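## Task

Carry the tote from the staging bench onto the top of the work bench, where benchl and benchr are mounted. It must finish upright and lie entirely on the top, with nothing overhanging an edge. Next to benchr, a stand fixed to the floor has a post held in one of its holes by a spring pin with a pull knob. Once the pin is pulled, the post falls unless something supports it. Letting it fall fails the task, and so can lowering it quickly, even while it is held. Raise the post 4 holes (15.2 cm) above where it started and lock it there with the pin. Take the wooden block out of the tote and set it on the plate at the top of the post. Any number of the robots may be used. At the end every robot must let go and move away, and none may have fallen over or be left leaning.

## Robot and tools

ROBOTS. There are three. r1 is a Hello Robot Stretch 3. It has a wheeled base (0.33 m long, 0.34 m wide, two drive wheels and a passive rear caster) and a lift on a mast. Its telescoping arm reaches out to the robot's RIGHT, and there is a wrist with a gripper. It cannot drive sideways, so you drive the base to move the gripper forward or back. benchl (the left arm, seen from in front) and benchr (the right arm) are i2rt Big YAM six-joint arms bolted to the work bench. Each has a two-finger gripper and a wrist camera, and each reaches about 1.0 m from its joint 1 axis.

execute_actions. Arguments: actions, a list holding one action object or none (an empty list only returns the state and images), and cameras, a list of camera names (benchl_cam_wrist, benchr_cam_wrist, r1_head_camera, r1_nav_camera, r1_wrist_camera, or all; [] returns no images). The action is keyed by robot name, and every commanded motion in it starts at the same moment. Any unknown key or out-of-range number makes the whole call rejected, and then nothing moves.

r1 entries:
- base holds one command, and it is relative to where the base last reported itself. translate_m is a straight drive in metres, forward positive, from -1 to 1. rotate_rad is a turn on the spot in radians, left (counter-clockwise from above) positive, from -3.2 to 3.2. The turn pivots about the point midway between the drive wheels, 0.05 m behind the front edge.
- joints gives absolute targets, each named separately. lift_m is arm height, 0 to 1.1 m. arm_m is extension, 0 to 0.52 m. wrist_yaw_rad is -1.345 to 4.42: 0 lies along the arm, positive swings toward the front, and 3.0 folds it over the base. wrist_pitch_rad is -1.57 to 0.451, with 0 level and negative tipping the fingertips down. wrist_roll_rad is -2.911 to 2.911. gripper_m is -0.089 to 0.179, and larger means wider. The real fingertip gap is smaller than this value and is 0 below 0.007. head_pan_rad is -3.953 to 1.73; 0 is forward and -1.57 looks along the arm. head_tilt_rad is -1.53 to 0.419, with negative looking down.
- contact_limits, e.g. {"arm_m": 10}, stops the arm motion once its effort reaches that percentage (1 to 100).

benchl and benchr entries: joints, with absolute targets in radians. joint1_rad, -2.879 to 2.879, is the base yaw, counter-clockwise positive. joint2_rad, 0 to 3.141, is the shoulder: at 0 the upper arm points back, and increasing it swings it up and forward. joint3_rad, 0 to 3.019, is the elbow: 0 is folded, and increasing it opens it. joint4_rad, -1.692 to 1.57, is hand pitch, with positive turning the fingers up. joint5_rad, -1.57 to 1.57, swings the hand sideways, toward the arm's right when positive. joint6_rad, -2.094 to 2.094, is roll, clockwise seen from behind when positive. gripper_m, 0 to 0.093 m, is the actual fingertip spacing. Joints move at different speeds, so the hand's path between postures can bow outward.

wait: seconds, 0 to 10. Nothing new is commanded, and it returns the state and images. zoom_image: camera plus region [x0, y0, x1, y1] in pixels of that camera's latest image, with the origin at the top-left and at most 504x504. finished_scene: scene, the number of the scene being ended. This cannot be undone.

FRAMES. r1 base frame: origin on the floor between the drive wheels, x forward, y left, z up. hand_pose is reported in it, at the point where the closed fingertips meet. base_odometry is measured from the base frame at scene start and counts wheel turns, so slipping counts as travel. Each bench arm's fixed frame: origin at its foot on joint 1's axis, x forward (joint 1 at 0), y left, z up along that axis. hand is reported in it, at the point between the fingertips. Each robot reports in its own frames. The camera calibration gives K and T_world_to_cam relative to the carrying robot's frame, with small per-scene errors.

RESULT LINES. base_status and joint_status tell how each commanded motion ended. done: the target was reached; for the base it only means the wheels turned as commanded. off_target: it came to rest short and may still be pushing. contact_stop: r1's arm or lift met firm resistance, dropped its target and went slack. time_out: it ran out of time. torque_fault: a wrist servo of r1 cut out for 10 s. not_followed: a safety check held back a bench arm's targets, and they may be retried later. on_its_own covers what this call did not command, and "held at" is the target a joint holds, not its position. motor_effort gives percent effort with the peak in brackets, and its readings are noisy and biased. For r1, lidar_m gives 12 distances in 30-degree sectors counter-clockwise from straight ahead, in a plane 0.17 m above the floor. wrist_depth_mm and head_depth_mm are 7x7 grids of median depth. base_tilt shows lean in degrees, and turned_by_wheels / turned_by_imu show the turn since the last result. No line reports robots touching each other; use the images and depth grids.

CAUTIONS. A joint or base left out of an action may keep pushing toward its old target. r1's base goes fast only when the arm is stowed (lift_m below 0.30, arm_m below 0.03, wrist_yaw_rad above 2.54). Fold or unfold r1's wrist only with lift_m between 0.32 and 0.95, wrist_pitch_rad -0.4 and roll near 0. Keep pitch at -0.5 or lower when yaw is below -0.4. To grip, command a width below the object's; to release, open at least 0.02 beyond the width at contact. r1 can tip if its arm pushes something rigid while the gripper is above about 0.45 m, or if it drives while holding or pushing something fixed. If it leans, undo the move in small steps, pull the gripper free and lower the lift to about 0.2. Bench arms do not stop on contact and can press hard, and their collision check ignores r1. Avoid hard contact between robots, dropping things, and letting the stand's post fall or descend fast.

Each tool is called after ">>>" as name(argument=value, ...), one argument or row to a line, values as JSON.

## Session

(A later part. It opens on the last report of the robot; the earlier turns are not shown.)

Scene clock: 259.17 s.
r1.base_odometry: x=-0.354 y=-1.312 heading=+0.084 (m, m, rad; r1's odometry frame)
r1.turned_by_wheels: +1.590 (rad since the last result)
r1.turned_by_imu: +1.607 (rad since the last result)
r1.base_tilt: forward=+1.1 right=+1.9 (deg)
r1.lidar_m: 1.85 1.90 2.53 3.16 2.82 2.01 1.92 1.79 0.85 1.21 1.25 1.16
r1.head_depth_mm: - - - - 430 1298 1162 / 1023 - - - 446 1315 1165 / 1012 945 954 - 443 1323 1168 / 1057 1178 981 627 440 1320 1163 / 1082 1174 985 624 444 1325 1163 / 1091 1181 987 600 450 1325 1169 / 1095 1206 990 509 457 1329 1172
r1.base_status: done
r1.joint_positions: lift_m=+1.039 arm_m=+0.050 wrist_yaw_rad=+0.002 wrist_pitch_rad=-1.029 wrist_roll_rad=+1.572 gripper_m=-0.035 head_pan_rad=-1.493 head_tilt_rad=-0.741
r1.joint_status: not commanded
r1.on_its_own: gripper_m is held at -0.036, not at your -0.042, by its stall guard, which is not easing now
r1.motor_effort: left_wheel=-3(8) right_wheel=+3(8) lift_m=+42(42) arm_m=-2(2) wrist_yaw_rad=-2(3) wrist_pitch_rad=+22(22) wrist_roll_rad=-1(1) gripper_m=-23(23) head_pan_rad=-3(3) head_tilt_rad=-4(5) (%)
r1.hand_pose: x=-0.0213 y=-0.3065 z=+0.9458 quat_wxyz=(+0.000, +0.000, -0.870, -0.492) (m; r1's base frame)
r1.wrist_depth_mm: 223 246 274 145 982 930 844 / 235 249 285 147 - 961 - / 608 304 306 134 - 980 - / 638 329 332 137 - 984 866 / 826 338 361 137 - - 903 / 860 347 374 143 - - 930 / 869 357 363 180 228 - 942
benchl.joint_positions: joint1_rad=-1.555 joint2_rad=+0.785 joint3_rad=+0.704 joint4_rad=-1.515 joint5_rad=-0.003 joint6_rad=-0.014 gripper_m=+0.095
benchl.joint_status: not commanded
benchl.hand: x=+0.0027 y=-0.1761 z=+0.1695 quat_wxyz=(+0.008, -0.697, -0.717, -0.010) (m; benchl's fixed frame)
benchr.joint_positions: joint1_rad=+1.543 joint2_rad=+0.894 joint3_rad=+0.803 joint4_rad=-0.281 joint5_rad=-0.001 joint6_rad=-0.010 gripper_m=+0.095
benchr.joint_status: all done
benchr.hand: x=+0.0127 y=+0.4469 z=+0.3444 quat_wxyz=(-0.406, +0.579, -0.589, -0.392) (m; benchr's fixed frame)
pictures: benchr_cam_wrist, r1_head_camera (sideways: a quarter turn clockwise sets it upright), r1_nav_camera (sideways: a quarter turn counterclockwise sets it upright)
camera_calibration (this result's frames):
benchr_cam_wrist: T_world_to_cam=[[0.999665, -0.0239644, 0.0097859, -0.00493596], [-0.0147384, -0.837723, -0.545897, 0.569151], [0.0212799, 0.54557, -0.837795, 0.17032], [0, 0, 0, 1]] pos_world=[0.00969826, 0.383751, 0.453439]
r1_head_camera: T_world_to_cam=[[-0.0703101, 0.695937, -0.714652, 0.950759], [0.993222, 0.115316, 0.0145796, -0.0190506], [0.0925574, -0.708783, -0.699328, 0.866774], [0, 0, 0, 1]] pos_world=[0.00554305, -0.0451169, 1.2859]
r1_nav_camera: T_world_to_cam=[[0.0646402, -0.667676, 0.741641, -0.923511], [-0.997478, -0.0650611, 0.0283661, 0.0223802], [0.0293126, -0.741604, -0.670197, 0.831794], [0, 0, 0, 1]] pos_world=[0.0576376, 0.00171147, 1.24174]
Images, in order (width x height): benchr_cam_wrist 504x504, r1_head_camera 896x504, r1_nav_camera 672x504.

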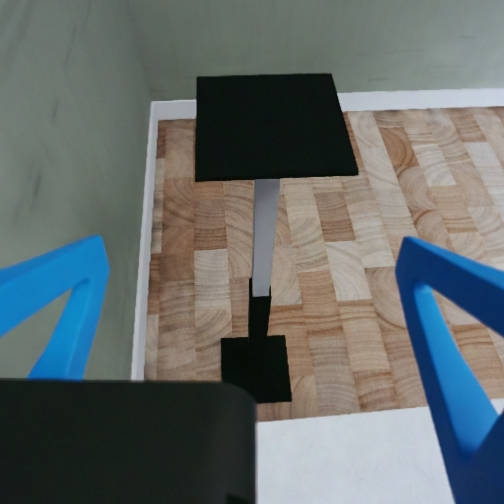

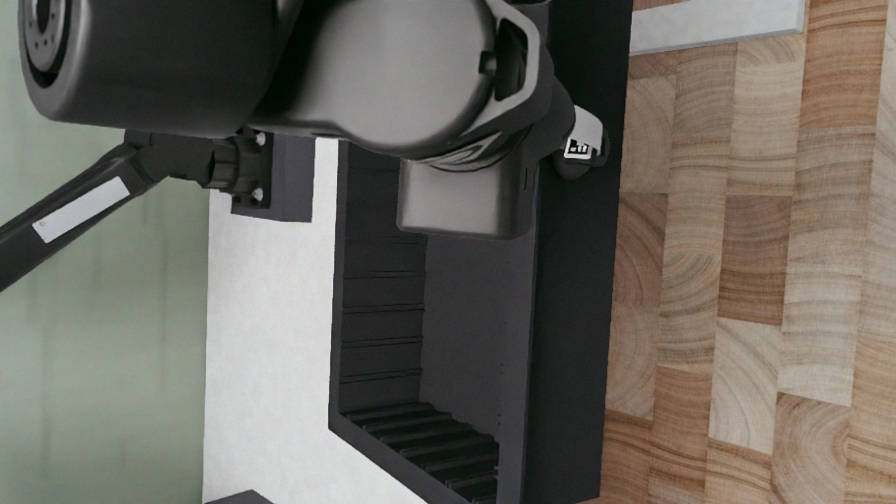

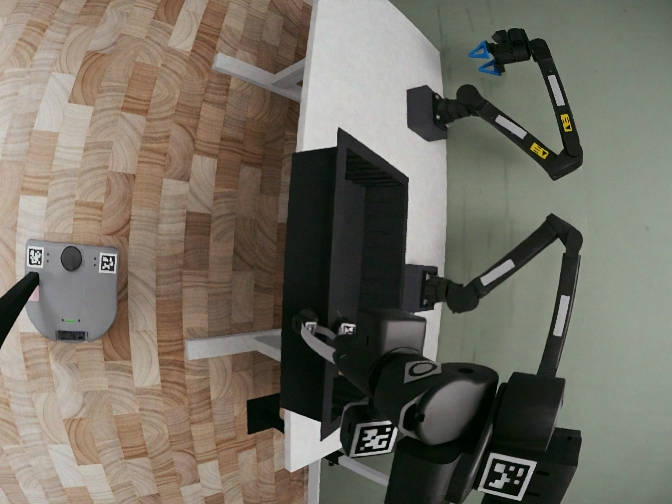

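>>> execute_actions(
  actions=[
    {"r1":{"joints":{"arm_m":0.26,"lift_m":1.0}}},
  ],
  cameras=["r1_head_camera"],
)

>>> execute_actions(
  actions=[
    {"r1":{"joints":{"lift_m":0.955}}},
  ],
  cameras=["r1_head_camera","r1_wrist_camera"],
)

Scene clock: 269.60 s.
r1.base_odometry: x=-0.354 y=-1.312 heading=+0.084 (m, m, rad; r1's odometry frame)
r1.turned_by_wheels: +0.000 (rad since the last result)
r1.turned_by_imu: +0.001 (rad since the last result)
r1.base_tilt: forward=+1.0 right=+2.0 (deg)
r1.lidar_m: 1.85 1.90 2.54 3.17 2.81 2.01 1.91 1.79 0.85 1.21 1.25 1.16
r1.head_depth_mm: - - 726 620 714 1292 1160 / - - 739 734 718 1316 1156 / 1012 982 782 735 720 1309 1164 / 1056 1180 797 738 1434 1313 1166 / 1085 1184 800 740 1443 1326 1172 / 1090 1190 694 762 1445 1329 1168 / 1103 1209 988 804 1441 1331 1172
r1.base_status: not commanded
r1.joint_positions: lift_m=+1.000 arm_m=+0.260 wrist_yaw_rad=+0.000 wrist_pitch_rad=-1.031 wrist_roll_rad=+1.572 gripper_m=-0.035 head_pan_rad=-1.493 head_tilt_rad=-0.741
r1.joint_status: all done
r1.on_its_own: gripper_m is held at -0.036, not at your -0.042, by its stall guard, which is not easing now
r1.motor_effort: left_wheel=-3(4) right_wheel=+4(4) lift_m=+17(36) arm_m=+3(3) wrist_yaw_rad=+0(2) wrist_pitch_rad=+23(23) wrist_roll_rad=-1(1) gripper_m=-23(23) head_pan_rad=-3(2) head_tilt_rad=-5(4) (%)
r1.hand_pose: x=-0.0215 y=-0.5155 z=+0.9067 quat_wxyz=(+0.000, +0.000, -0.870, -0.493) (m; r1's base frame)
r1.wrist_depth_mm: 223 247 278 145 286 276 798 / 237 254 286 148 294 283 819 / 459 300 302 135 301 295 825 / 435 327 330 137 312 302 850 / 687 335 359 137 327 316 868 / 696 351 371 143 - 913 902 / 692 360 362 179 226 974 888
benchl.joint_positions: joint1_rad=-1.555 joint2_rad=+0.785 joint3_rad=+0.704 joint4_rad=-1.515 joint5_rad=-0.003 joint6_rad=-0.014 gripper_m=+0.095
benchl.joint_status: not commanded
benchl.hand: x=+0.0027 y=-0.1761 z=+0.1695 quat_wxyz=(+0.008, -0.697, -0.717, -0.010) (m; benchl's fixed frame)
benchr.joint_positions: joint1_rad=+1.543 joint2_rad=+0.894 joint3_rad=+0.803 joint4_rad=-0.281 joint5_rad=-0.001 joint6_rad=-0.010 gripper_m=+0.095
benchr.joint_status: not commanded
benchr.hand: x=+0.0127 y=+0.4469 z=+0.3444 quat_wxyz=(-0.406, +0.579, -0.589, -0.392) (m; benchr's fixed frame)
pictures: r1_head_camera (sideways: a quarter turn clockwise sets it upright)
camera_calibration (this result's frames):
r1_head_camera: T_world_to_cam=[[-0.0702917, 0.696003, -0.71459, 0.950678], [0.993226, 0.115282, 0.0145829, -0.019055], [0.0925289, -0.708725, -0.699391, 0.866856], [0, 0, 0, 1]] pos_world=[0.00554143, -0.0451155, 1.28589]
Images, in order (width x height): r1_head_camera 896x504.

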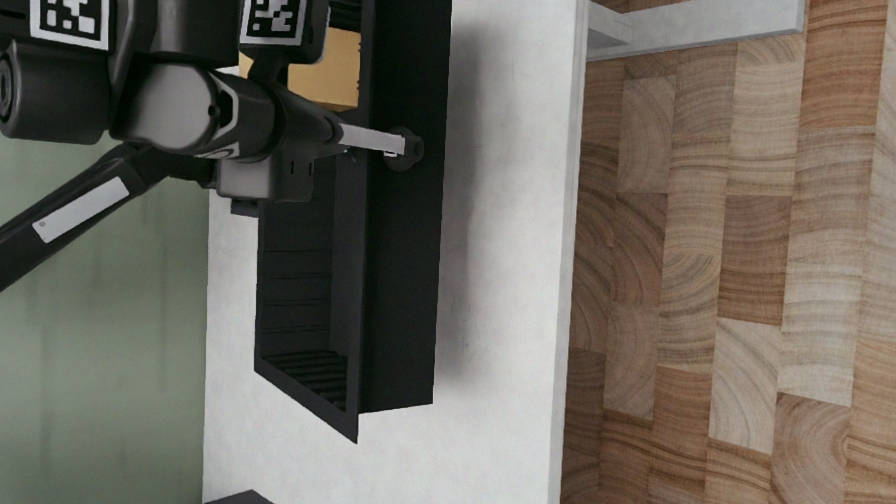

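Scene clock: 270.83 s.
r1.base_odometry: x=-0.354 y=-1.312 heading=+0.084 (m, m, rad; r1's odometry frame)
r1.turned_by_wheels: +0.000 (rad since the last result)
r1.turned_by_imu: +0.000 (rad since the last result)
r1.base_tilt: forward=+1.1 right=+1.9 (deg)
r1.lidar_m: 1.85 1.90 2.53 3.16 2.81 2.01 1.91 1.78 0.85 1.21 1.25 1.17
r1.head_depth_mm: 1010 - - 642 716 1301 1155 / 1043 - - 651 718 1321 1154 / 1006 947 854 657 718 1317 1165 / 1056 1173 842 651 1432 1324 1167 / 1081 1182 848 659 1437 1327 1167 / 1088 1193 951 743 1436 1322 1173 / 1101 1208 991 804 1440 1328 1172
r1.base_status: not commanded
r1.joint_positions: lift_m=+0.955 arm_m=+0.260 wrist_yaw_rad=+0.000 wrist_pitch_rad=-1.031 wrist_roll_rad=+1.572 gripper_m=-0.035 head_pan_rad=-1.493 head_tilt_rad=-0.741
r1.joint_status: all done
r1.on_its_own: gripper_m is held at -0.036, not at your -0.042, by its stall guard, which is not easing now
r1.motor_effort: left_wheel=-3(3) right_wheel=+4(3) lift_m=+17(17) arm_m=+3(3) wrist_yaw_rad=+0(1) wrist_pitch_rad=+23(23) wrist_roll_rad=-1(1) gripper_m=-23(23) head_pan_rad=-2(3) head_tilt_rad=-4(4) (%)
r1.hand_pose: x=-0.0215 y=-0.5155 z=+0.8617 quat_wxyz=(+0.000, +0.000, -0.870, -0.493) (m; r1's base frame)
r1.wrist_depth_mm: 225 247 277 144 246 236 769 / 235 250 286 148 250 247 773 / 431 301 303 136 258 254 790 / 424 325 330 137 263 262 808 / 638 333 363 136 279 877 837 / 671 351 376 143 - 927 832 / 688 354 361 179 226 947 858
benchl.joint_positions: joint1_rad=-1.555 joint2_rad=+0.785 joint3_rad=+0.704 joint4_rad=-1.515 joint5_rad=-0.003 joint6_rad=-0.014 gripper_m=+0.095
benchl.joint_status: not commanded
benchl.hand: x=+0.0027 y=-0.1761 z=+0.1695 quat_wxyz=(+0.008, -0.697, -0.717, -0.010) (m; benchl's fixed frame)
benchr.joint_positions: joint1_rad=+1.543 joint2_rad=+0.894 joint3_rad=+0.803 joint4_rad=-0.281 joint5_rad=-0.001 joint6_rad=-0.010 gripper_m=+0.095
benchr.joint_status: not commanded
benchr.hand: x=+0.0127 y=+0.4469 z=+0.3444 quat_wxyz=(-0.406, +0.579, -0.589, -0.392) (m; benchr's fixed frame)
pictures: r1_head_camera (sideways: a quarter turn clockwise sets it upright), r1_wrist_camera
camera_calibration (this result's frames):
r1_head_camera: T_world_to_cam=[[-0.0702917, 0.696003, -0.71459, 0.950678], [0.993226, 0.115282, 0.0145829, -0.019055], [0.0925289, -0.708725, -0.699391, 0.866856], [0, 0, 0, 1]] pos_world=[0.00554143, -0.0451155, 1.28589]
r1_wrist_camera: T_world_to_cam=[[-0.00427244, 0.859094, -0.5118, 0.890404], [0.97679, 0.113193, 0.181848, -0.0475268], [0.214157, -0.499144, -0.839638, 0.636183], [0, 0, 0, 1]] pos_world=[-0.0860149, -0.442014, 0.998514]
Images, in order (width x height): r1_head_camera 896x504, r1_wrist_camera 644x364.

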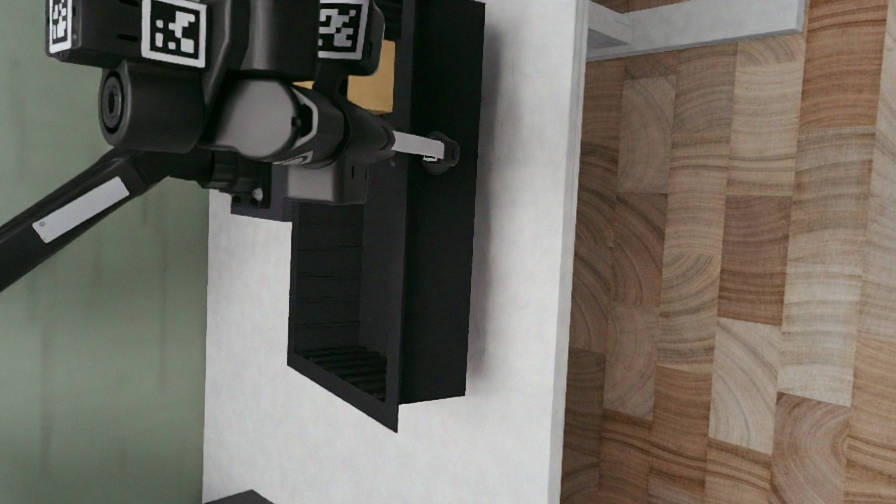

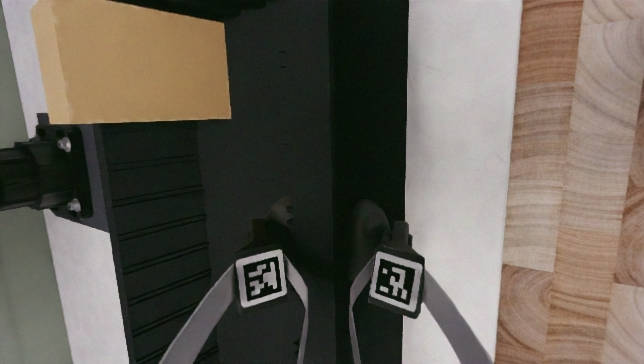

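Final tip height ≈0.81.

>>> execute_actions(
  actions=[
    {"r1":{"joints":{"lift_m":0.925}}},
  ],
  cameras=[],
)

>>> execute_actions(
  actions=[
    {"r1":{"joints":{"lift_m":0.915,"wrist_pitch_rad":-1.3,"arm_m":0.32}}},
  ],
  cameras=["r1_head_camera","r1_wrist_camera"],
)

>>> execute_actions(
  actions=[
    {"r1":{"joints":{"gripper_m":0.11,"wrist_pitch_rad":-1.45,"arm_m":0.34,"lift_m":0.915}}},
  ],
  cameras=["r1_head_camera","r1_wrist_camera"],
)

Scene clock: 281.50 s.
r1.base_odometry: x=-0.354 y=-1.312 heading=+0.084 (m, m, rad; r1's odometry frame)
r1.turned_by_wheels: +0.000 (rad since the last result)
r1.turned_by_imu: +0.001 (rad since the last result)
r1.base_tilt: forward=+1.0 right=+1.9 (deg)
r1.lidar_m: 1.85 1.90 2.54 3.15 2.81 2.01 1.91 1.79 0.85 1.21 1.24 1.16
r1.head_depth_mm: 1043 - - 651 714 1288 1160 / 1055 1130 - 663 718 1325 1166 / 1015 951 959 677 719 1317 1169 / 1050 1170 881 686 1441 1317 1167 / 1077 1186 889 692 1436 1326 1163 / 1088 1192 990 740 1439 1328 1165 / 1103 1203 990 803 1447 1330 1173
r1.base_status: not commanded
r1.joint_positions: lift_m=+0.925 arm_m=+0.260 wrist_yaw_rad=+0.000 wrist_pitch_rad=-1.030 wrist_roll_rad=+1.572 gripper_m=-0.035 head_pan_rad=-1.493 head_tilt_rad=-0.741
r1.joint_status: all done
r1.on_its_own: gripper_m is held at -0.036, not at your -0.042, by its stall guard, which is not easing now
r1.motor_effort: left_wheel=-3(3) right_wheel=+3(4) lift_m=+16(18) arm_m=+3(3) wrist_yaw_rad=-1(1) wrist_pitch_rad=+23(23) wrist_roll_rad=-1(1) gripper_m=-23(22) head_pan_rad=-3(3) head_tilt_rad=-5(4) (%)
r1.hand_pose: x=-0.0215 y=-0.5158 z=+0.8319 quat_wxyz=(+0.000, +0.000, -0.870, -0.493) (m; r1's base frame)
r1.wrist_depth_mm: 222 247 276 144 219 212 731 / 228 250 286 134 224 220 766 / 396 300 302 133 231 226 753 / 407 321 325 137 235 233 799 / 560 333 358 137 250 867 823 / 636 348 371 141 251 879 827 / 654 358 356 157 228 922 852
benchl.joint_positions: joint1_rad=-1.555 joint2_rad=+0.785 joint3_rad=+0.704 joint4_rad=-1.515 joint5_rad=-0.003 joint6_rad=-0.014 gripper_m=+0.095
benchl.joint_status: not commanded
benchl.hand: x=+0.0027 y=-0.1761 z=+0.1695 quat_wxyz=(+0.008, -0.697, -0.717, -0.010) (m; benchl's fixed frame)
benchr.joint_positions: joint1_rad=+1.543 joint2_rad=+0.894 joint3_rad=+0.803 joint4_rad=-0.281 joint5_rad=-0.001 joint6_rad=-0.010 gripper_m=+0.095
benchr.joint_status: not commanded
benchr.hand: x=+0.0127 y=+0.4469 z=+0.3444 quat_wxyz=(-0.406, +0.579, -0.589, -0.392) (m; benchr's fixed frame)
pictures: none
No camera images: the call's "cameras" was empty. Leave "cameras" out to get every camera's image.

Scene clock: 283.10 s.
r1.base_odometry: x=-0.354 y=-1.312 heading=+0.084 (m, m, rad; r1's odometry frame)
r1.turned_by_wheels: +0.000 (rad since the last result)
r1.turned_by_imu: +0.000 (rad since the last result)
r1.base_tilt: forward=+1.1 right=+2.0 (deg)
r1.lidar_m: 1.85 1.90 2.54 3.14 2.81 2.00 1.91 1.79 0.85 1.21 1.25 1.16
r1.head_depth_mm: 1035 - - 681 712 1297 1162 / 1050 - - 695 719 1312 1167 / 1014 951 955 705 717 1320 1165 / 1057 1168 891 737 1432 1321 1171 / 1082 1180 891 701 1430 1326 1166 / 1083 1198 985 742 1430 1321 1168 / 1102 1200 990 804 1449 1330 1176
r1.base_status: not commanded
r1.joint_positions: lift_m=+0.916 arm_m=+0.320 wrist_yaw_rad=+0.000 wrist_pitch_rad=-1.299 wrist_roll_rad=+1.572 gripper_m=-0.035 head_pan_rad=-1.493 head_tilt_rad=-0.741
r1.joint_status: all done
r1.on_its_own: gripper_m is held at -0.036, not at your -0.042, by its stall guard, which is not easing now
r1.motor_effort: left_wheel=-3(3) right_wheel=+3(3) lift_m=+13(16) arm_m=+3(5) wrist_yaw_rad=-1(1) wrist_pitch_rad=+0(22) wrist_roll_rad=-1(1) gripper_m=-18(22) head_pan_rad=-3(2) head_tilt_rad=-4(4) (%)
r1.hand_pose: x=-0.0215 y=-0.5098 z=+0.8009 quat_wxyz=(+0.000, +0.000, -0.796, -0.605) (m; r1's base frame)
r1.wrist_depth_mm: 212 240 218 115 208 834 786 / 214 246 228 118 214 832 - / 258 259 234 122 219 836 - / 275 277 243 126 229 893 848 / 279 289 258 129 236 894 880 / 281 303 273 133 240 943 897 / 281 315 271 175 255 968 912
benchl.joint_positions: joint1_rad=-1.555 joint2_rad=+0.785 joint3_rad=+0.704 joint4_rad=-1.515 joint5_rad=-0.003 joint6_rad=-0.014 gripper_m=+0.095
benchl.joint_status: not commanded
benchl.hand: x=+0.0027 y=-0.1761 z=+0.1695 quat_wxyz=(+0.008, -0.697, -0.717, -0.010) (m; benchl's fixed frame)
benchr.joint_positions: joint1_rad=+1.543 joint2_rad=+0.894 joint3_rad=+0.803 joint4_rad=-0.281 joint5_rad=-0.001 joint6_rad=-0.010 gripper_m=+0.095
benchr.joint_status: not commanded
benchr.hand: x=+0.0127 y=+0.4469 z=+0.3444 quat_wxyz=(-0.406, +0.579, -0.589, -0.392) (m; benchr's fixed frame)
pictures: r1_head_camera (sideways: a quarter turn clockwise sets it upright), r1_wrist_camera
camera_calibration (this result's frames):
r1_head_camera: T_world_to_cam=[[-0.0703009, 0.696127, -0.714468, 0.950519], [0.993226, 0.115278, 0.0145895, -0.0190636], [0.0925189, -0.708603, -0.699516, 0.867019], [0, 0, 0, 1]] pos_world=[0.00554118, -0.0451127, 1.28589]
r1_wrist_camera: T_world_to_cam=[[-0.00402898, 0.96403, -0.265761, 0.710878], [0.976838, 0.0606526, 0.205204, -0.0825345], [0.213942, -0.258779, -0.941946, 0.792364], [0, 0, 0, 1]] pos_world=[-0.0860331, -0.475255, 0.952224]
Images, in order (width x height): r1_head_camera 896x504, r1_wrist_camera 644x364.

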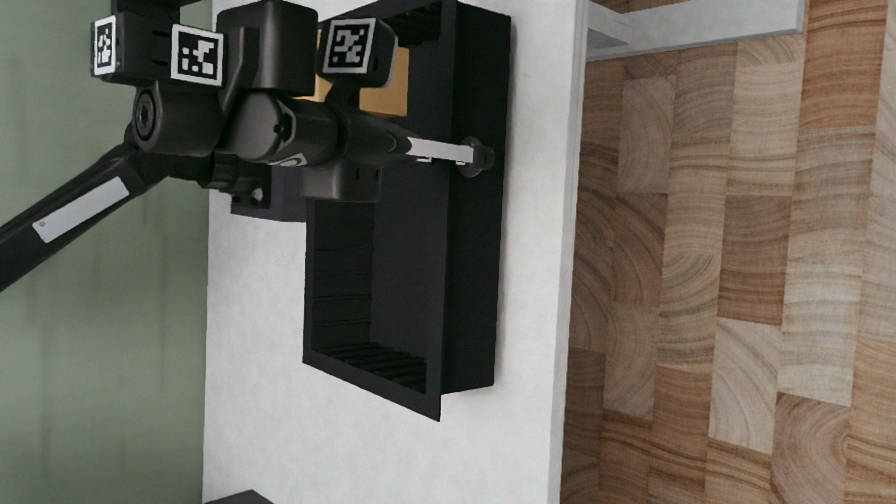

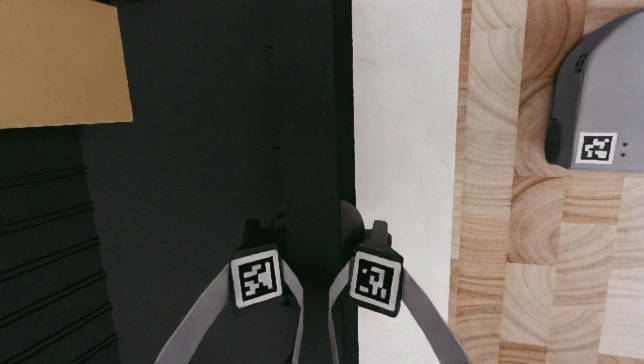

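Scene clock: 285.03 s.
r1.base_odometry: x=-0.354 y=-1.312 heading=+0.084 (m, m, rad; r1's odometry frame)
r1.turned_by_wheels: +0.000 (rad since the last result)
r1.turned_by_imu: +0.000 (rad since the last result)
r1.base_tilt: forward=+1.1 right=+2.0 (deg)
r1.lidar_m: 1.84 1.90 2.54 3.15 2.81 2.00 1.91 1.79 0.85 1.21 1.25 1.17
r1.head_depth_mm: 1029 - 986 745 676 1289 1159 / 1058 - - 768 687 1320 1158 / 1013 966 954 789 1066 1318 1159 / 1054 1172 979 793 1435 1333 1166 / 1080 1187 983 793 1425 1326 1170 / 1082 1186 990 724 1442 1329 1165 / 1097 1202 995 803 1442 1330 1167
r1.base_status: not commanded
r1.joint_positions: lift_m=+0.915 arm_m=+0.340 wrist_yaw_rad=+0.000 wrist_pitch_rad=-1.440 wrist_roll_rad=+1.572 gripper_m=+0.110 head_pan_rad=-1.493 head_tilt_rad=-0.741
r1.joint_status: all done
r1.motor_effort: left_wheel=-3(3) right_wheel=+3(3) lift_m=+15(19) arm_m=+3(3) wrist_yaw_rad=-1(1) wrist_pitch_rad=-4(11) wrist_roll_rad=-1(1) gripper_m=+1(81) head_pan_rad=-4(2) head_tilt_rad=-4(4) (%)
r1.hand_pose: x=-0.0215 y=-0.4941 z=+0.7970 quat_wxyz=(+0.000, +0.000, -0.752, -0.660) (m; r1's base frame)
r1.wrist_depth_mm: 182 224 218 211 126 858 - / 182 229 227 217 129 895 - / 241 241 233 225 133 919 - / 251 251 242 232 138 934 903 / 252 261 249 239 143 969 952 / 253 - 259 249 149 984 944 / 243 282 269 258 154 - 981
benchl.joint_positions: joint1_rad=-1.555 joint2_rad=+0.785 joint3_rad=+0.704 joint4_rad=-1.515 joint5_rad=-0.003 joint6_rad=-0.014 gripper_m=+0.095
benchl.joint_status: not commanded
benchl.hand: x=+0.0027 y=-0.1761 z=+0.1695 quat_wxyz=(+0.008, -0.697, -0.717, -0.010) (m; benchl's fixed frame)
benchr.joint_positions: joint1_rad=+1.543 joint2_rad=+0.894 joint3_rad=+0.803 joint4_rad=-0.281 joint5_rad=-0.001 joint6_rad=-0.010 gripper_m=+0.095
benchr.joint_status: not commanded
benchr.hand: x=+0.0127 y=+0.4469 z=+0.3444 quat_wxyz=(-0.406, +0.579, -0.589, -0.392) (m; benchr's fixed frame)
pictures: r1_head_camera (sideways: a quarter turn clockwise sets it upright), r1_wrist_camera
camera_calibration (this result's frames):
r1_head_camera: T_world_to_cam=[[-0.0703056, 0.696188, -0.714408, 0.95044], [0.993226, 0.115277, 0.0145928, -0.0190678], [0.0925142, -0.708543, -0.699577, 0.867099], [0, 0, 0, 1]] pos_world=[0.00554107, -0.0451113, 1.28588]
r1_wrist_camera: T_world_to_cam=[[-0.00392683, 0.991694, -0.128563, 0.599015], [0.976854, 0.0313008, 0.211607, -0.102278], [0.213873, -0.124757, -0.968862, 0.880435], [0, 0, 0, 1]] pos_world=[-0.0860385, -0.480998, 0.951674]
Images, in order (width x height): r1_head_camera 896x504, r1_wrist_camera 644x364.

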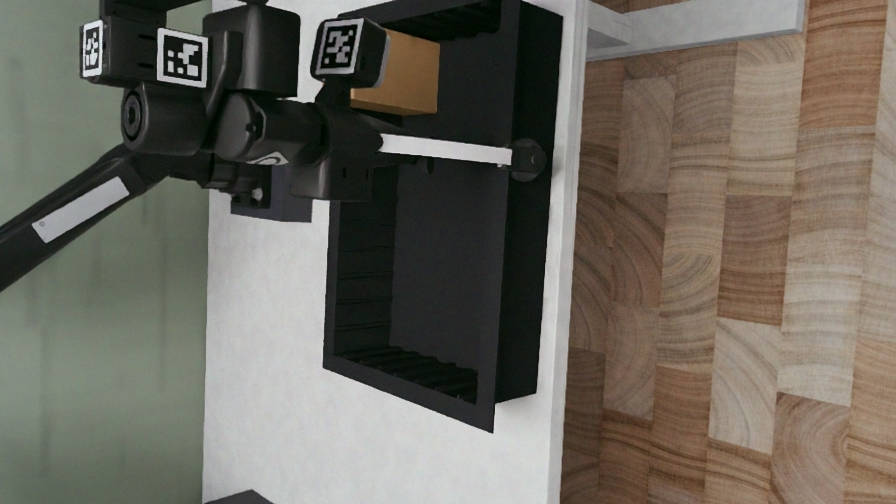

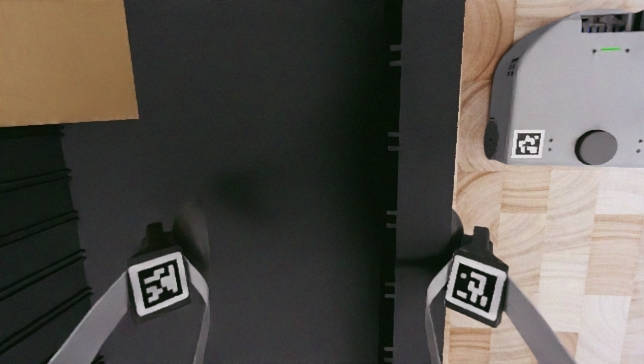

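>>> execute_actions(
  actions=[
    {"r1":{"joints":{"arm_m":0.41,"lift_m":0.9}}},
  ],
  cameras=[],
)

>>> execute_actions(
  actions=[
    {"r1":{"joints":{"arm_m":0.37}}},
  ],
  cameras=["r1_wrist_camera"],
)

>>> execute_actions(
  actions=[
    {"r1":{"joints":{"lift_m":1.0}}},
  ],
  cameras=["r1_head_camera"],
)

Scene clock: 292.57 s.
r1.base_odometry: x=-0.354 y=-1.312 heading=+0.084 (m, m, rad; r1's odometry frame)
r1.turned_by_wheels: +0.000 (rad since the last result)
r1.turned_by_imu: +0.001 (rad since the last result)
r1.base_tilt: forward=+1.0 right=+1.9 (deg)
r1.lidar_m: 1.84 1.90 2.54 3.17 2.82 2.00 1.91 1.79 0.85 1.21 1.25 1.16
r1.head_depth_mm: 1030 - 934 722 717 1292 1159 / 1043 - 825 729 718 1314 1157 / 1012 954 890 736 718 1323 1169 / 1056 1167 886 734 1435 1326 1170 / 1089 1185 888 736 1432 1323 1166 / 1085 1197 990 742 1432 1325 1173 / 1099 1205 989 803 1436 1328 1172
r1.base_status: not commanded
r1.joint_positions: lift_m=+0.901 arm_m=+0.410 wrist_yaw_rad=+0.000 wrist_pitch_rad=-1.466 wrist_roll_rad=+1.572 gripper_m=+0.110 head_pan_rad=-1.493 head_tilt_rad=-0.741
r1.joint_status: all done
r1.motor_effort: left_wheel=-2(3) right_wheel=+3(3) lift_m=+11(5) arm_m=+4(5) wrist_yaw_rad=+0(1) wrist_pitch_rad=+4(6) wrist_roll_rad=-1(1) gripper_m=-2(4) head_pan_rad=-3(4) head_tilt_rad=-4(4) (%)
r1.hand_pose: x=-0.0215 y=-0.5572 z=+0.7820 quat_wxyz=(+0.000, +0.000, -0.743, -0.669) (m; r1's base frame)
r1.wrist_depth_mm: 192 210 204 200 116 194 814 / 193 216 212 205 120 198 - / 196 222 218 212 124 206 - / 238 232 227 220 128 214 904 / 244 243 232 229 131 939 932 / 252 - 242 235 137 964 941 / 241 258 253 245 141 238 -
benchl.joint_positions: joint1_rad=-1.555 joint2_rad=+0.785 joint3_rad=+0.704 joint4_rad=-1.515 joint5_rad=-0.003 joint6_rad=-0.014 gripper_m=+0.095
benchl.joint_status: not commanded
benchl.hand: x=+0.0027 y=-0.1761 z=+0.1695 quat_wxyz=(+0.008, -0.697, -0.717, -0.010) (m; benchl's fixed frame)
benchr.joint_positions: joint1_rad=+1.543 joint2_rad=+0.894 joint3_rad=+0.803 joint4_rad=-0.281 joint5_rad=-0.001 joint6_rad=-0.010 gripper_m=+0.095
benchr.joint_status: not commanded
benchr.hand: x=+0.0127 y=+0.4469 z=+0.3444 quat_wxyz=(-0.406, +0.579, -0.589, -0.392) (m; benchr's fixed frame)
pictures: none
No camera images: the call's "cameras" was empty. Leave "cameras" out to get every camera's image.

Scene clock: 293.93 s.
r1.base_odometry: x=-0.354 y=-1.312 heading=+0.084 (m, m, rad; r1's odometry frame)
r1.turned_by_wheels: +0.000 (rad since the last result)
r1.turned_by_imu: +0.000 (rad since the last result)
r1.base_tilt: forward=+1.1 right=+1.9 (deg)
r1.lidar_m: 1.85 1.90 2.53 3.16 2.81 2.01 1.91 1.79 0.85 1.21 1.25 1.17
r1.head_depth_mm: 1034 - 937 726 716 1296 1166 / 1052 - - 728 717 1326 1168 / 1012 966 924 733 718 1315 1163 / 1056 1168 888 735 1422 1321 1161 / 1079 1185 892 739 1438 1317 1160 / 1088 1187 984 744 1435 1327 1166 / 1093 1204 989 806 1439 1327 1172
r1.base_status: not commanded
r1.joint_positions: lift_m=+0.901 arm_m=+0.370 wrist_yaw_rad=+0.000 wrist_pitch_rad=-1.451 wrist_roll_rad=+1.572 gripper_m=+0.110 head_pan_rad=-1.493 head_tilt_rad=-0.741
r1.joint_status: all done
r1.motor_effort: left_wheel=-3(3) right_wheel=+3(3) lift_m=+11(11) arm_m=-2(1) wrist_yaw_rad=+0(1) wrist_pitch_rad=+0(5) wrist_roll_rad=-1(1) gripper_m=+1(1) head_pan_rad=-2(3) head_tilt_rad=-4(4) (%)
r1.hand_pose: x=-0.0215 y=-0.5215 z=+0.7820 quat_wxyz=(+0.000, +0.000, -0.748, -0.664) (m; r1's base frame)
r1.wrist_depth_mm: 217 212 204 119 197 852 814 / 222 217 211 123 201 872 - / 228 226 218 127 209 888 - / 242 234 227 131 215 933 896 / 251 243 234 136 223 933 927 / 260 - 243 141 231 977 955 / 268 262 253 146 241 - 981
benchl.joint_positions: joint1_rad=-1.555 joint2_rad=+0.785 joint3_rad=+0.704 joint4_rad=-1.515 joint5_rad=-0.003 joint6_rad=-0.014 gripper_m=+0.095
benchl.joint_status: not commanded
benchl.hand: x=+0.0027 y=-0.1761 z=+0.1695 quat_wxyz=(+0.008, -0.697, -0.717, -0.010) (m; benchl's fixed frame)
benchr.joint_positions: joint1_rad=+1.543 joint2_rad=+0.894 joint3_rad=+0.803 joint4_rad=-0.281 joint5_rad=-0.001 joint6_rad=-0.010 gripper_m=+0.095
benchr.joint_status: not commanded
benchr.hand: x=+0.0127 y=+0.4469 z=+0.3444 quat_wxyz=(-0.406, +0.579, -0.589, -0.392) (m; benchr's fixed frame)
pictures: r1_wrist_camera
camera_calibration (this result's frames):
r1_wrist_camera: T_world_to_cam=[[-0.0039195, 0.99314, -0.116869, 0.615904], [0.976855, 0.0287976, 0.211957, -0.0998396], [0.213868, -0.113334, -0.970266, 0.869609], [0, 0, 0, 1]] pos_world=[-0.0860389, -0.510247, 0.936893]
Images, in order (width x height): r1_wrist_camera 644x364.

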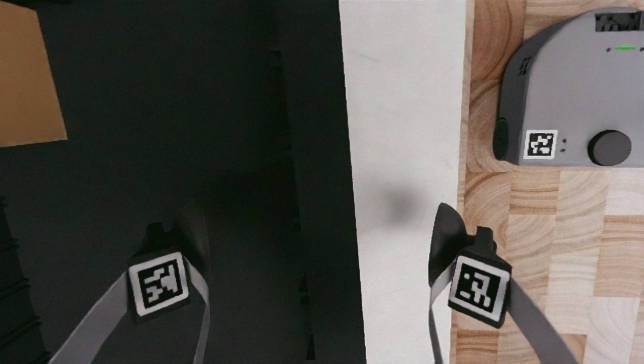

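Scene clock: 295.67 s.
r1.base_odometry: x=-0.354 y=-1.312 heading=+0.084 (m, m, rad; r1's odometry frame)
r1.turned_by_wheels: +0.000 (rad since the last result)
r1.turned_by_imu: +0.000 (rad since the last result)
r1.base_tilt: forward=+1.1 right=+1.9 (deg)
r1.lidar_m: 1.85 1.90 2.54 3.15 2.82 2.00 1.91 1.79 0.85 1.21 1.25 1.16
r1.head_depth_mm: - 1162 850 723 715 1288 1166 / - - 816 731 714 1317 1158 / 1009 1156 885 731 718 1320 1165 / 1057 1170 886 733 1430 1317 1166 / 1076 1181 892 740 1440 1322 1174 / 1086 1194 986 744 1440 1320 1161 / 1098 1200 990 803 1435 1326 1167
r1.base_status: not commanded
r1.joint_positions: lift_m=+0.999 arm_m=+0.370 wrist_yaw_rad=+0.000 wrist_pitch_rad=-1.451 wrist_roll_rad=+1.572 gripper_m=+0.110 head_pan_rad=-1.493 head_tilt_rad=-0.741
r1.joint_status: all done
r1.motor_effort: left_wheel=-3(3) right_wheel=+3(3) lift_m=+37(36) arm_m=-2(2) wrist_yaw_rad=-1(1) wrist_pitch_rad=+0(0) wrist_roll_rad=-1(1) gripper_m=-1(0) head_pan_rad=-2(2) head_tilt_rad=-4(4) (%)
r1.hand_pose: x=-0.0215 y=-0.5216 z=+0.8808 quat_wxyz=(+0.000, +0.000, -0.748, -0.664) (m; r1's base frame)
r1.wrist_depth_mm: 229 276 298 290 289 920 886 / 228 308 309 302 299 967 - / 237 326 319 308 303 - - / 297 341 335 320 320 - - / 293 351 343 327 330 - - / 290 - 357 342 344 - - / 304 385 367 359 358 - -
benchl.joint_positions: joint1_rad=-1.555 joint2_rad=+0.785 joint3_rad=+0.704 joint4_rad=-1.515 joint5_rad=-0.003 joint6_rad=-0.014 gripper_m=+0.095
benchl.joint_status: not commanded
benchl.hand: x=+0.0027 y=-0.1761 z=+0.1695 quat_wxyz=(+0.008, -0.697, -0.717, -0.010) (m; benchl's fixed frame)
benchr.joint_positions: joint1_rad=+1.543 joint2_rad=+0.894 joint3_rad=+0.803 joint4_rad=-0.281 joint5_rad=-0.001 joint6_rad=-0.010 gripper_m=+0.095
benchr.joint_status: not commanded
benchr.hand: x=+0.0127 y=+0.4469 z=+0.3444 quat_wxyz=(-0.406, +0.579, -0.589, -0.392) (m; benchr's fixed frame)
pictures: r1_head_camera (sideways: a quarter turn clockwise sets it upright)
camera_calibration (this result's frames):
r1_head_camera: T_world_to_cam=[[-0.0703055, 0.696189, -0.714408, 0.95044], [0.993226, 0.115277, 0.0145928, -0.0190678], [0.0925141, -0.708543, -0.699577, 0.867099], [0, 0, 0, 1]] pos_world=[0.00554107, -0.0451113, 1.28588]
Images, in order (width x height): r1_head_camera 896x504.

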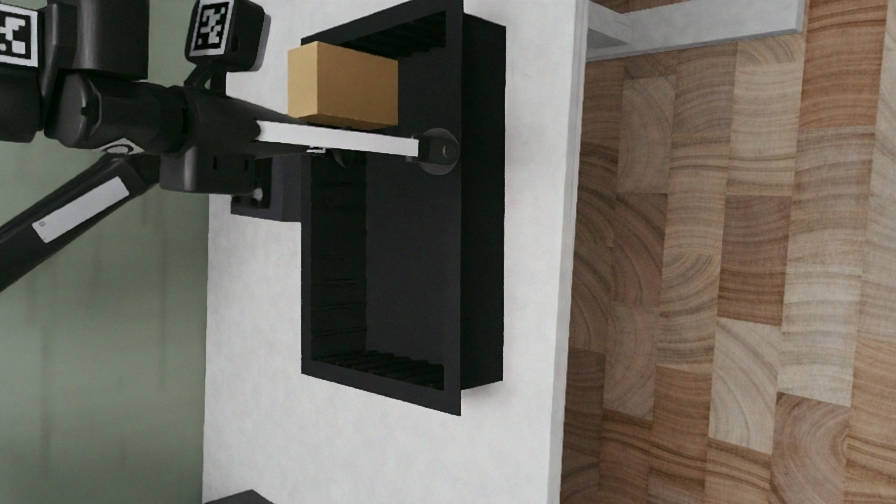

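>>> execute_actions(
  actions=[
    {"r1":{"joints":{"arm_m":0.02},"base":{"translate_m":-0.3}},"benchr":{"joints":{"joint1_rad":1.511,"joint2_rad":1.7,"joint3_rad":0.889,"joint4_rad":1.2}}},
  ],
  cameras=[],
)

>>> execute_actions(
  actions=[
    {"r1":{"joints":{"lift_m":0.6,"wrist_roll_rad":0,"head_tilt_rad":-0.6},"base":{"translate_m":-0.5}},"benchr":{"joints":{"joint2_rad":2.232,"joint4_rad":1.343}}},
  ],
  cameras=["r1_head_camera","benchr_cam_wrist"],
)

Scene clock: 345.97 s.
r1.base_odometry: x=-0.653 y=-1.337 heading=+0.084 (m, m, rad; r1's odometry frame)
r1.turned_by_wheels: +0.000 (rad since the last result)
r1.turned_by_imu: +0.001 (rad since the last result)
r1.base_tilt: forward=+1.1 right=+1.9 (deg)
r1.lidar_m: 2.14 2.21 2.93 3.13 2.38 1.69 1.62 1.66 0.97 0.79 1.26 1.41
r1.head_depth_mm: 778 1201 - - - - 1154 / 787 1159 - - - - 1144 / 1075 1175 980 796 718 - 1167 / 1083 1187 978 796 721 1295 1166 / 1067 1164 829 739 1431 1321 1169 / 1069 988 907 741 1472 1324 1172 / 1110 1217 911 745 1487 1327 1176
r1.base_status: done
r1.joint_positions: lift_m=+0.999 arm_m=+0.020 wrist_yaw_rad=+0.000 wrist_pitch_rad=-1.450 wrist_roll_rad=+1.572 gripper_m=+0.110 head_pan_rad=-1.493 head_tilt_rad=-0.741
r1.joint_status: all done
r1.motor_effort: left_wheel=-2(7) right_wheel=+3(4) lift_m=+37(38) arm_m=-2(2) wrist_yaw_rad=+0(0) wrist_pitch_rad=-1(0) wrist_roll_rad=-1(1) gripper_m=+0(0) head_pan_rad=-4(3) head_tilt_rad=-4(4) (%)
r1.hand_pose: x=-0.0215 y=-0.1718 z=+0.8808 quat_wxyz=(+0.000, +0.000, -0.748, -0.664) (m; r1's base frame)
r1.wrist_depth_mm: 342 - - 993 958 945 898 / 343 - - - - 931 935 / 351 - - - - 968 980 / 364 - - - - - 998 / 377 - - - - - - / 390 - - - - - - / 402 - - - - - -
benchl.joint_positions: joint1_rad=-1.555 joint2_rad=+0.785 joint3_rad=+0.704 joint4_rad=-1.515 joint5_rad=-0.003 joint6_rad=-0.014 gripper_m=+0.095
benchl.joint_status: not commanded
benchl.hand: x=+0.0027 y=-0.1761 z=+0.1695 quat_wxyz=(+0.008, -0.697, -0.717, -0.010) (m; benchl's fixed frame)
benchr.joint_positions: joint1_rad=+1.522 joint2_rad=+1.697 joint3_rad=+0.861 joint4_rad=+1.176 joint5_rad=-0.001 joint6_rad=-0.010 gripper_m=+0.095
benchr.joint_status: all done
benchr.hand: x=+0.0305 y=+0.6242 z=+0.2960 quat_wxyz=(-0.594, +0.401, -0.416, -0.560) (m; benchr's fixed frame)
pictures: none
No camera images: the call's "cameras" was empty. Leave "cameras" out to get every camera's image.

Scene clock: 352.17 s.
r1.base_odometry: x=-1.151 y=-1.379 heading=+0.084 (m, m, rad; r1's odometry frame)
r1.turned_by_wheels: +0.000 (rad since the last result)
r1.turned_by_imu: +0.000 (rad since the last result)
r1.base_tilt: forward=+1.1 right=+1.9 (deg)
r1.lidar_m: 2.64 2.71 3.36 3.50 1.65 1.17 1.12 1.15 1.30 0.88 0.91 1.70
r1.head_depth_mm: 1041 1157 1300 1473 1645 1418 1224 / 1050 1163 1304 1487 1656 1420 1231 / 1057 1171 977 1479 1654 1413 1221 / 1062 1183 985 1492 1656 1421 1221 / 1076 1172 1350 1552 1680 1426 1235 / 1085 1187 1098 1535 1680 1382 1232 / 1096 1165 1148 943 831 1406 1213
r1.base_status: done
r1.joint_positions: lift_m=+0.601 arm_m=+0.020 wrist_yaw_rad=+0.000 wrist_pitch_rad=-1.450 wrist_roll_rad=+0.007 gripper_m=+0.110 head_pan_rad=-1.493 head_tilt_rad=-0.606
r1.joint_status: all done
r1.motor_effort: left_wheel=-3(8) right_wheel=+3(3) lift_m=+12(34) arm_m=-2(2) wrist_yaw_rad=-1(1) wrist_pitch_rad=+0(0) wrist_roll_rad=-4(3) gripper_m=+0(0) head_pan_rad=-3(2) head_tilt_rad=+3(17) (%)
r1.hand_pose: x=-0.0216 y=-0.1721 z=+0.4821 quat_wxyz=(+0.527, +0.467, -0.531, -0.471) (m; r1's base frame)
r1.wrist_depth_mm: 626 629 611 628 627 627 615 / 632 632 650 629 626 635 645 / 651 648 640 642 651 638 649 / 642 651 653 650 647 653 653 / 671 666 669 - - 671 671 / 684 - 679 - - 678 681 / 705 697 689 - - 694 691
benchl.joint_positions: joint1_rad=-1.555 joint2_rad=+0.785 joint3_rad=+0.704 joint4_rad=-1.515 joint5_rad=-0.003 joint6_rad=-0.014 gripper_m=+0.095
benchl.joint_status: not commanded
benchl.hand: x=+0.0027 y=-0.1761 z=+0.1695 quat_wxyz=(+0.008, -0.697, -0.717, -0.010) (m; benchl's fixed frame)
benchr.joint_positions: joint1_rad=+1.522 joint2_rad=+2.058 joint3_rad=+0.901 joint4_rad=+1.450 joint5_rad=-0.004 joint6_rad=+0.076 gripper_m=+0.095
benchr.joint_status: joint2_rad time_out (moved +0.361 of +0.535); joint4_rad time_out (moved +0.275 of +0.167)
benchr.on_its_own: joint2_rad reads +2.058 and still pushes toward +2.232 since a time_out; joint4_rad reads +1.450 and still pushes toward +1.343 since a time_out
benchr.hand: x=+0.0313 y=+0.6474 z=+0.1542 quat_wxyz=(-0.559, +0.396, -0.446, -0.576) (m; benchr's fixed frame)
pictures: benchr_cam_wrist, r1_head_camera (sideways: a quarter turn clockwise sets it upright)
camera_calibration (this result's frames):
benchr_cam_wrist: T_world_to_cam=[[0.997166, -0.0235173, -0.0714592, -0.00452172], [-0.075226, -0.320894, -0.944123, 0.362285], [-0.000727617, 0.946823, -0.321754, -0.437496], [0, 0, 0, 1]] pos_world=[0.0314439, 0.53038, 0.200953]
r1_head_camera: T_world_to_cam=[[-0.0623509, 0.594118, -0.801958, 1.06451], [0.993101, 0.116887, 0.00938194, -0.0122852], [0.0993124, -0.79584, -0.597307, 0.734026], [0, 0, 0, 1]] pos_world=[0.00567542, -0.0468381, 1.29224]
Images, in order (width x height): benchr_cam_wrist 504x504, r1_head_camera 896x504.

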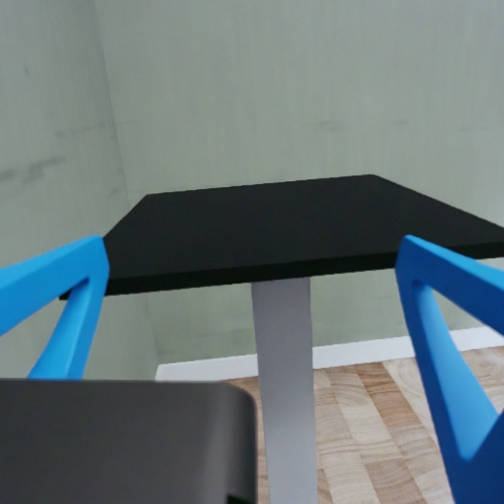

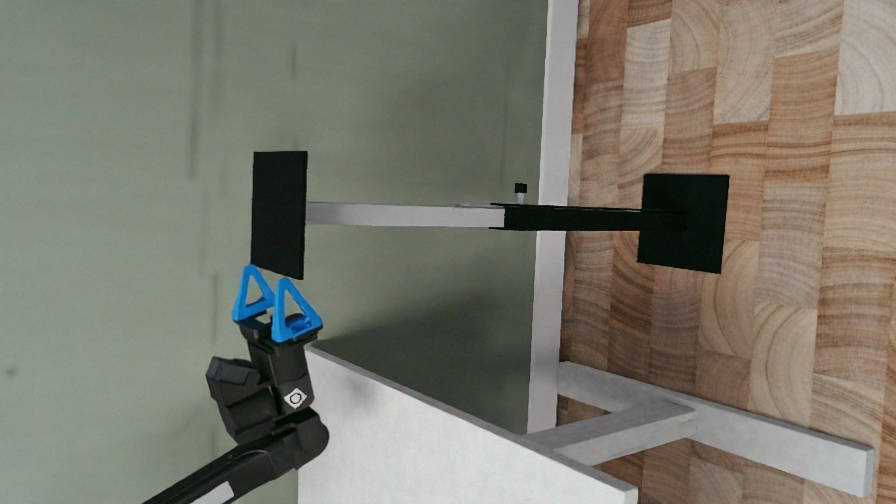

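>>> execute_actions(
  actions=[
    {"r1":{"joints":{"lift_m":0.42,"wrist_roll_rad":1.57,"wrist_pitch_rad":0,"gripper_m":0.08,"arm_m":0.3}},"benchr":{"joints":{"joint1_rad":1.495,"joint2_rad":1.9,"joint3_rad":0.72,"joint4_rad":1.107,"joint6_rad":0}}},
  ],
  cameras=["r1_wrist_camera"],
)

>>> execute_actions(
  actions=[
    {"benchr":{"joints":{"joint2_rad":2.133,"joint3_rad":0.79}}},
  ],
  cameras=["r1_head_camera","benchr_cam_wrist"],
)

Scene clock: 376.00 s.
r1.base_odometry: x=-1.151 y=-1.379 heading=+0.084 (m, m, rad; r1's odometry frame)
r1.turned_by_wheels: +0.000 (rad since the last result)
r1.turned_by_imu: +0.001 (rad since the last result)
r1.base_tilt: forward=+1.1 right=+1.9 (deg)
r1.lidar_m: 2.64 2.71 3.36 3.50 1.65 1.17 1.12 1.15 1.30 0.88 0.91 1.70
r1.head_depth_mm: 1042 1148 1291 1475 1636 1419 1219 / 1048 1165 1304 1486 1644 1490 1188 / 1058 1172 1262 1479 1649 1478 1205 / 1061 1186 1271 1495 1651 1417 1229 / 1075 1210 1341 1546 1680 1427 1232 / 1081 1199 1097 1517 1666 1403 1234 / 1091 1174 1108 948 831 1400 1216
r1.base_status: not commanded
r1.joint_positions: lift_m=+0.421 arm_m=+0.300 wrist_yaw_rad=+0.000 wrist_pitch_rad=-0.023 wrist_roll_rad=+1.567 gripper_m=+0.080 head_pan_rad=-1.493 head_tilt_rad=-0.606
r1.joint_status: all done
r1.motor_effort: left_wheel=-3(3) right_wheel=+3(3) lift_m=+11(13) arm_m=+3(4) wrist_yaw_rad=+0(1) wrist_pitch_rad=+7(5) wrist_roll_rad=+1(3) gripper_m=+0(79) head_pan_rad=-2(2) head_tilt_rad=+3(3) (%)
r1.hand_pose: x=-0.0213 y=-0.7003 z=+0.5291 quat_wxyz=(+0.003, +0.000, -1.000, -0.012) (m; r1's base frame)
r1.wrist_depth_mm: 651 664 657 674 675 666 656 / 669 680 690 686 692 694 639 / 683 693 698 728 715 720 642 / 719 714 728 722 744 733 646 / 369 371 741 363 383 369 371 / 761 766 755 778 776 770 626 / 764 798 777 793 789 789 657
benchl.joint_positions: joint1_rad=-1.555 joint2_rad=+0.785 joint3_rad=+0.704 joint4_rad=-1.515 joint5_rad=-0.003 joint6_rad=-0.014 gripper_m=+0.095
benchl.joint_status: not commanded
benchl.hand: x=+0.0027 y=-0.1761 z=+0.1695 quat_wxyz=(+0.008, -0.697, -0.717, -0.010) (m; benchl's fixed frame)
benchr.joint_positions: joint1_rad=+1.506 joint2_rad=+1.884 joint3_rad=+0.703 joint4_rad=+1.121 joint5_rad=-0.003 joint6_rad=+0.010 gripper_m=+0.095
benchr.joint_status: all done
benchr.hand: x=+0.0383 y=+0.5925 z=+0.1017 quat_wxyz=(-0.497, +0.496, -0.533, -0.472) (m; benchr's fixed frame)
pictures: r1_wrist_camera
camera_calibration (this result's frames):
r1_wrist_camera: T_world_to_cam=[[-0.00933191, 0.0252942, -0.999636, 0.553055], [0.976585, 0.215102, -0.00367391, 0.203215], [0.214931, -0.976264, -0.0267092, -0.49969], [0, 0, 0, 1]] pos_world=[-0.0858973, -0.54553, 0.540254]
Images, in order (width x height): r1_wrist_camera 644x364.

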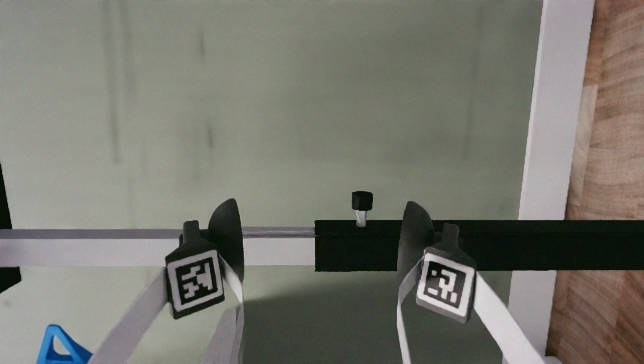

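Scene clock: 377.03 s.
r1.base_odometry: x=-1.151 y=-1.379 heading=+0.084 (m, m, rad; r1's odometry frame)
r1.turned_by_wheels: +0.000 (rad since the last result)
r1.turned_by_imu: +0.000 (rad since the last result)
r1.base_tilt: forward=+1.0 right=+1.8 (deg)
r1.lidar_m: 2.64 2.72 3.37 3.50 1.65 1.17 1.12 1.15 1.31 0.88 0.91 1.70
r1.head_depth_mm: 1041 1153 1295 1469 1640 1416 1223 / 1049 1166 1303 1483 1653 1495 1194 / 1057 1173 1271 1473 1641 1477 1209 / 1064 1179 1269 1491 1664 1412 1224 / 1072 1195 1296 1544 1687 1415 1232 / 1084 1204 1012 1523 1690 1396 1233 / 1087 1198 1006 946 829 1397 1213
r1.base_status: not commanded
r1.joint_positions: lift_m=+0.421 arm_m=+0.300 wrist_yaw_rad=+0.000 wrist_pitch_rad=-0.023 wrist_roll_rad=+1.567 gripper_m=+0.080 head_pan_rad=-1.493 head_tilt_rad=-0.606
r1.joint_status: not commanded
r1.motor_effort: left_wheel=-3(3) right_wheel=+3(3) lift_m=+11(12) arm_m=+3(3) wrist_yaw_rad=+0(0) wrist_pitch_rad=+6(6) wrist_roll_rad=+1(1) gripper_m=+0(0) head_pan_rad=-2(3) head_tilt_rad=+3(3) (%)
r1.hand_pose: x=-0.0213 y=-0.7003 z=+0.5291 quat_wxyz=(+0.003, +0.000, -1.000, -0.012) (m; r1's base frame)
r1.wrist_depth_mm: 656 650 660 666 681 681 646 / 671 666 706 691 701 678 649 / 697 691 695 713 720 713 649 / 713 734 712 721 737 733 652 / 368 372 732 365 385 371 369 / 749 754 768 763 774 779 619 / 772 781 772 794 776 799 652
benchl.joint_positions: joint1_rad=-1.555 joint2_rad=+0.785 joint3_rad=+0.704 joint4_rad=-1.515 joint5_rad=-0.003 joint6_rad=-0.014 gripper_m=+0.095
benchl.joint_status: not commanded
benchl.hand: x=+0.0027 y=-0.1761 z=+0.1695 quat_wxyz=(+0.008, -0.697, -0.717, -0.010) (m; benchl's fixed frame)
benchr.joint_positions: joint1_rad=+1.506 joint2_rad=+2.136 joint3_rad=+0.784 joint4_rad=+1.118 joint5_rad=-0.003 joint6_rad=+0.010 gripper_m=+0.095
benchr.joint_status: all done
benchr.hand: x=+0.0390 y=+0.6030 z=-0.0164 quat_wxyz=(-0.449, +0.535, -0.575, -0.427) (m; benchr's fixed frame)
pictures: benchr_cam_wrist, r1_head_camera (sideways: a quarter turn clockwise sets it upright)
camera_calibration (this result's frames):
benchr_cam_wrist: T_world_to_cam=[[0.99786, -0.0646759, -0.0096166, 0.000345579], [-0.0551503, -0.753478, -0.655156, 0.452303], [0.0351269, 0.654284, -0.755433, -0.28239], [0, 0, 0, 1]] pos_world=[0.0345193, 0.525586, 0.0830053]
r1_head_camera: T_world_to_cam=[[-0.062341, 0.593988, -0.802055, 1.06463], [0.993101, 0.116889, 0.00937554, -0.0122769], [0.0993202, -0.795937, -0.597177, 0.733857], [0, 0, 0, 1]] pos_world=[0.00567556, -0.0468396, 1.29225]
Images, in order (width x height): benchr_cam_wrist 504x504, r1_head_camera 896x504.

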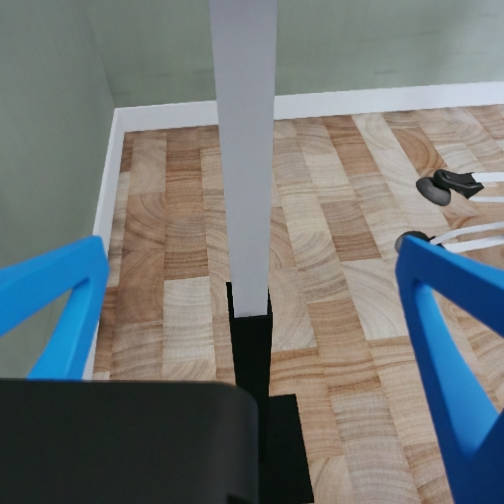

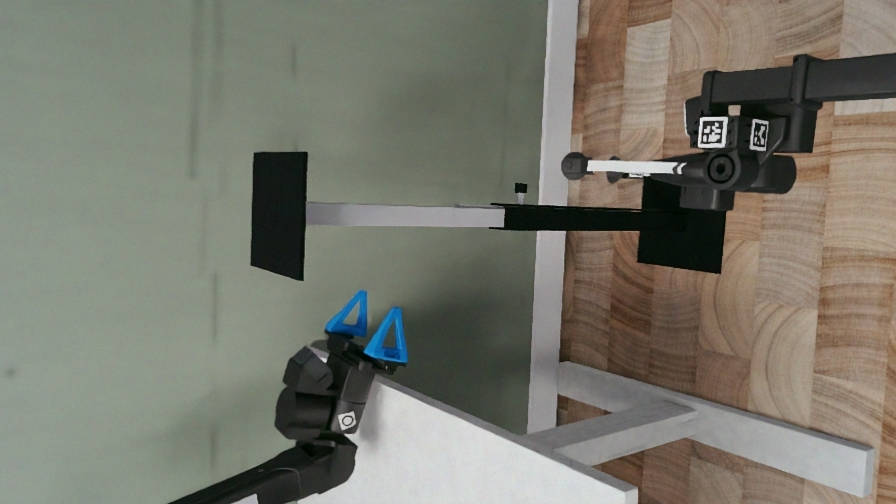

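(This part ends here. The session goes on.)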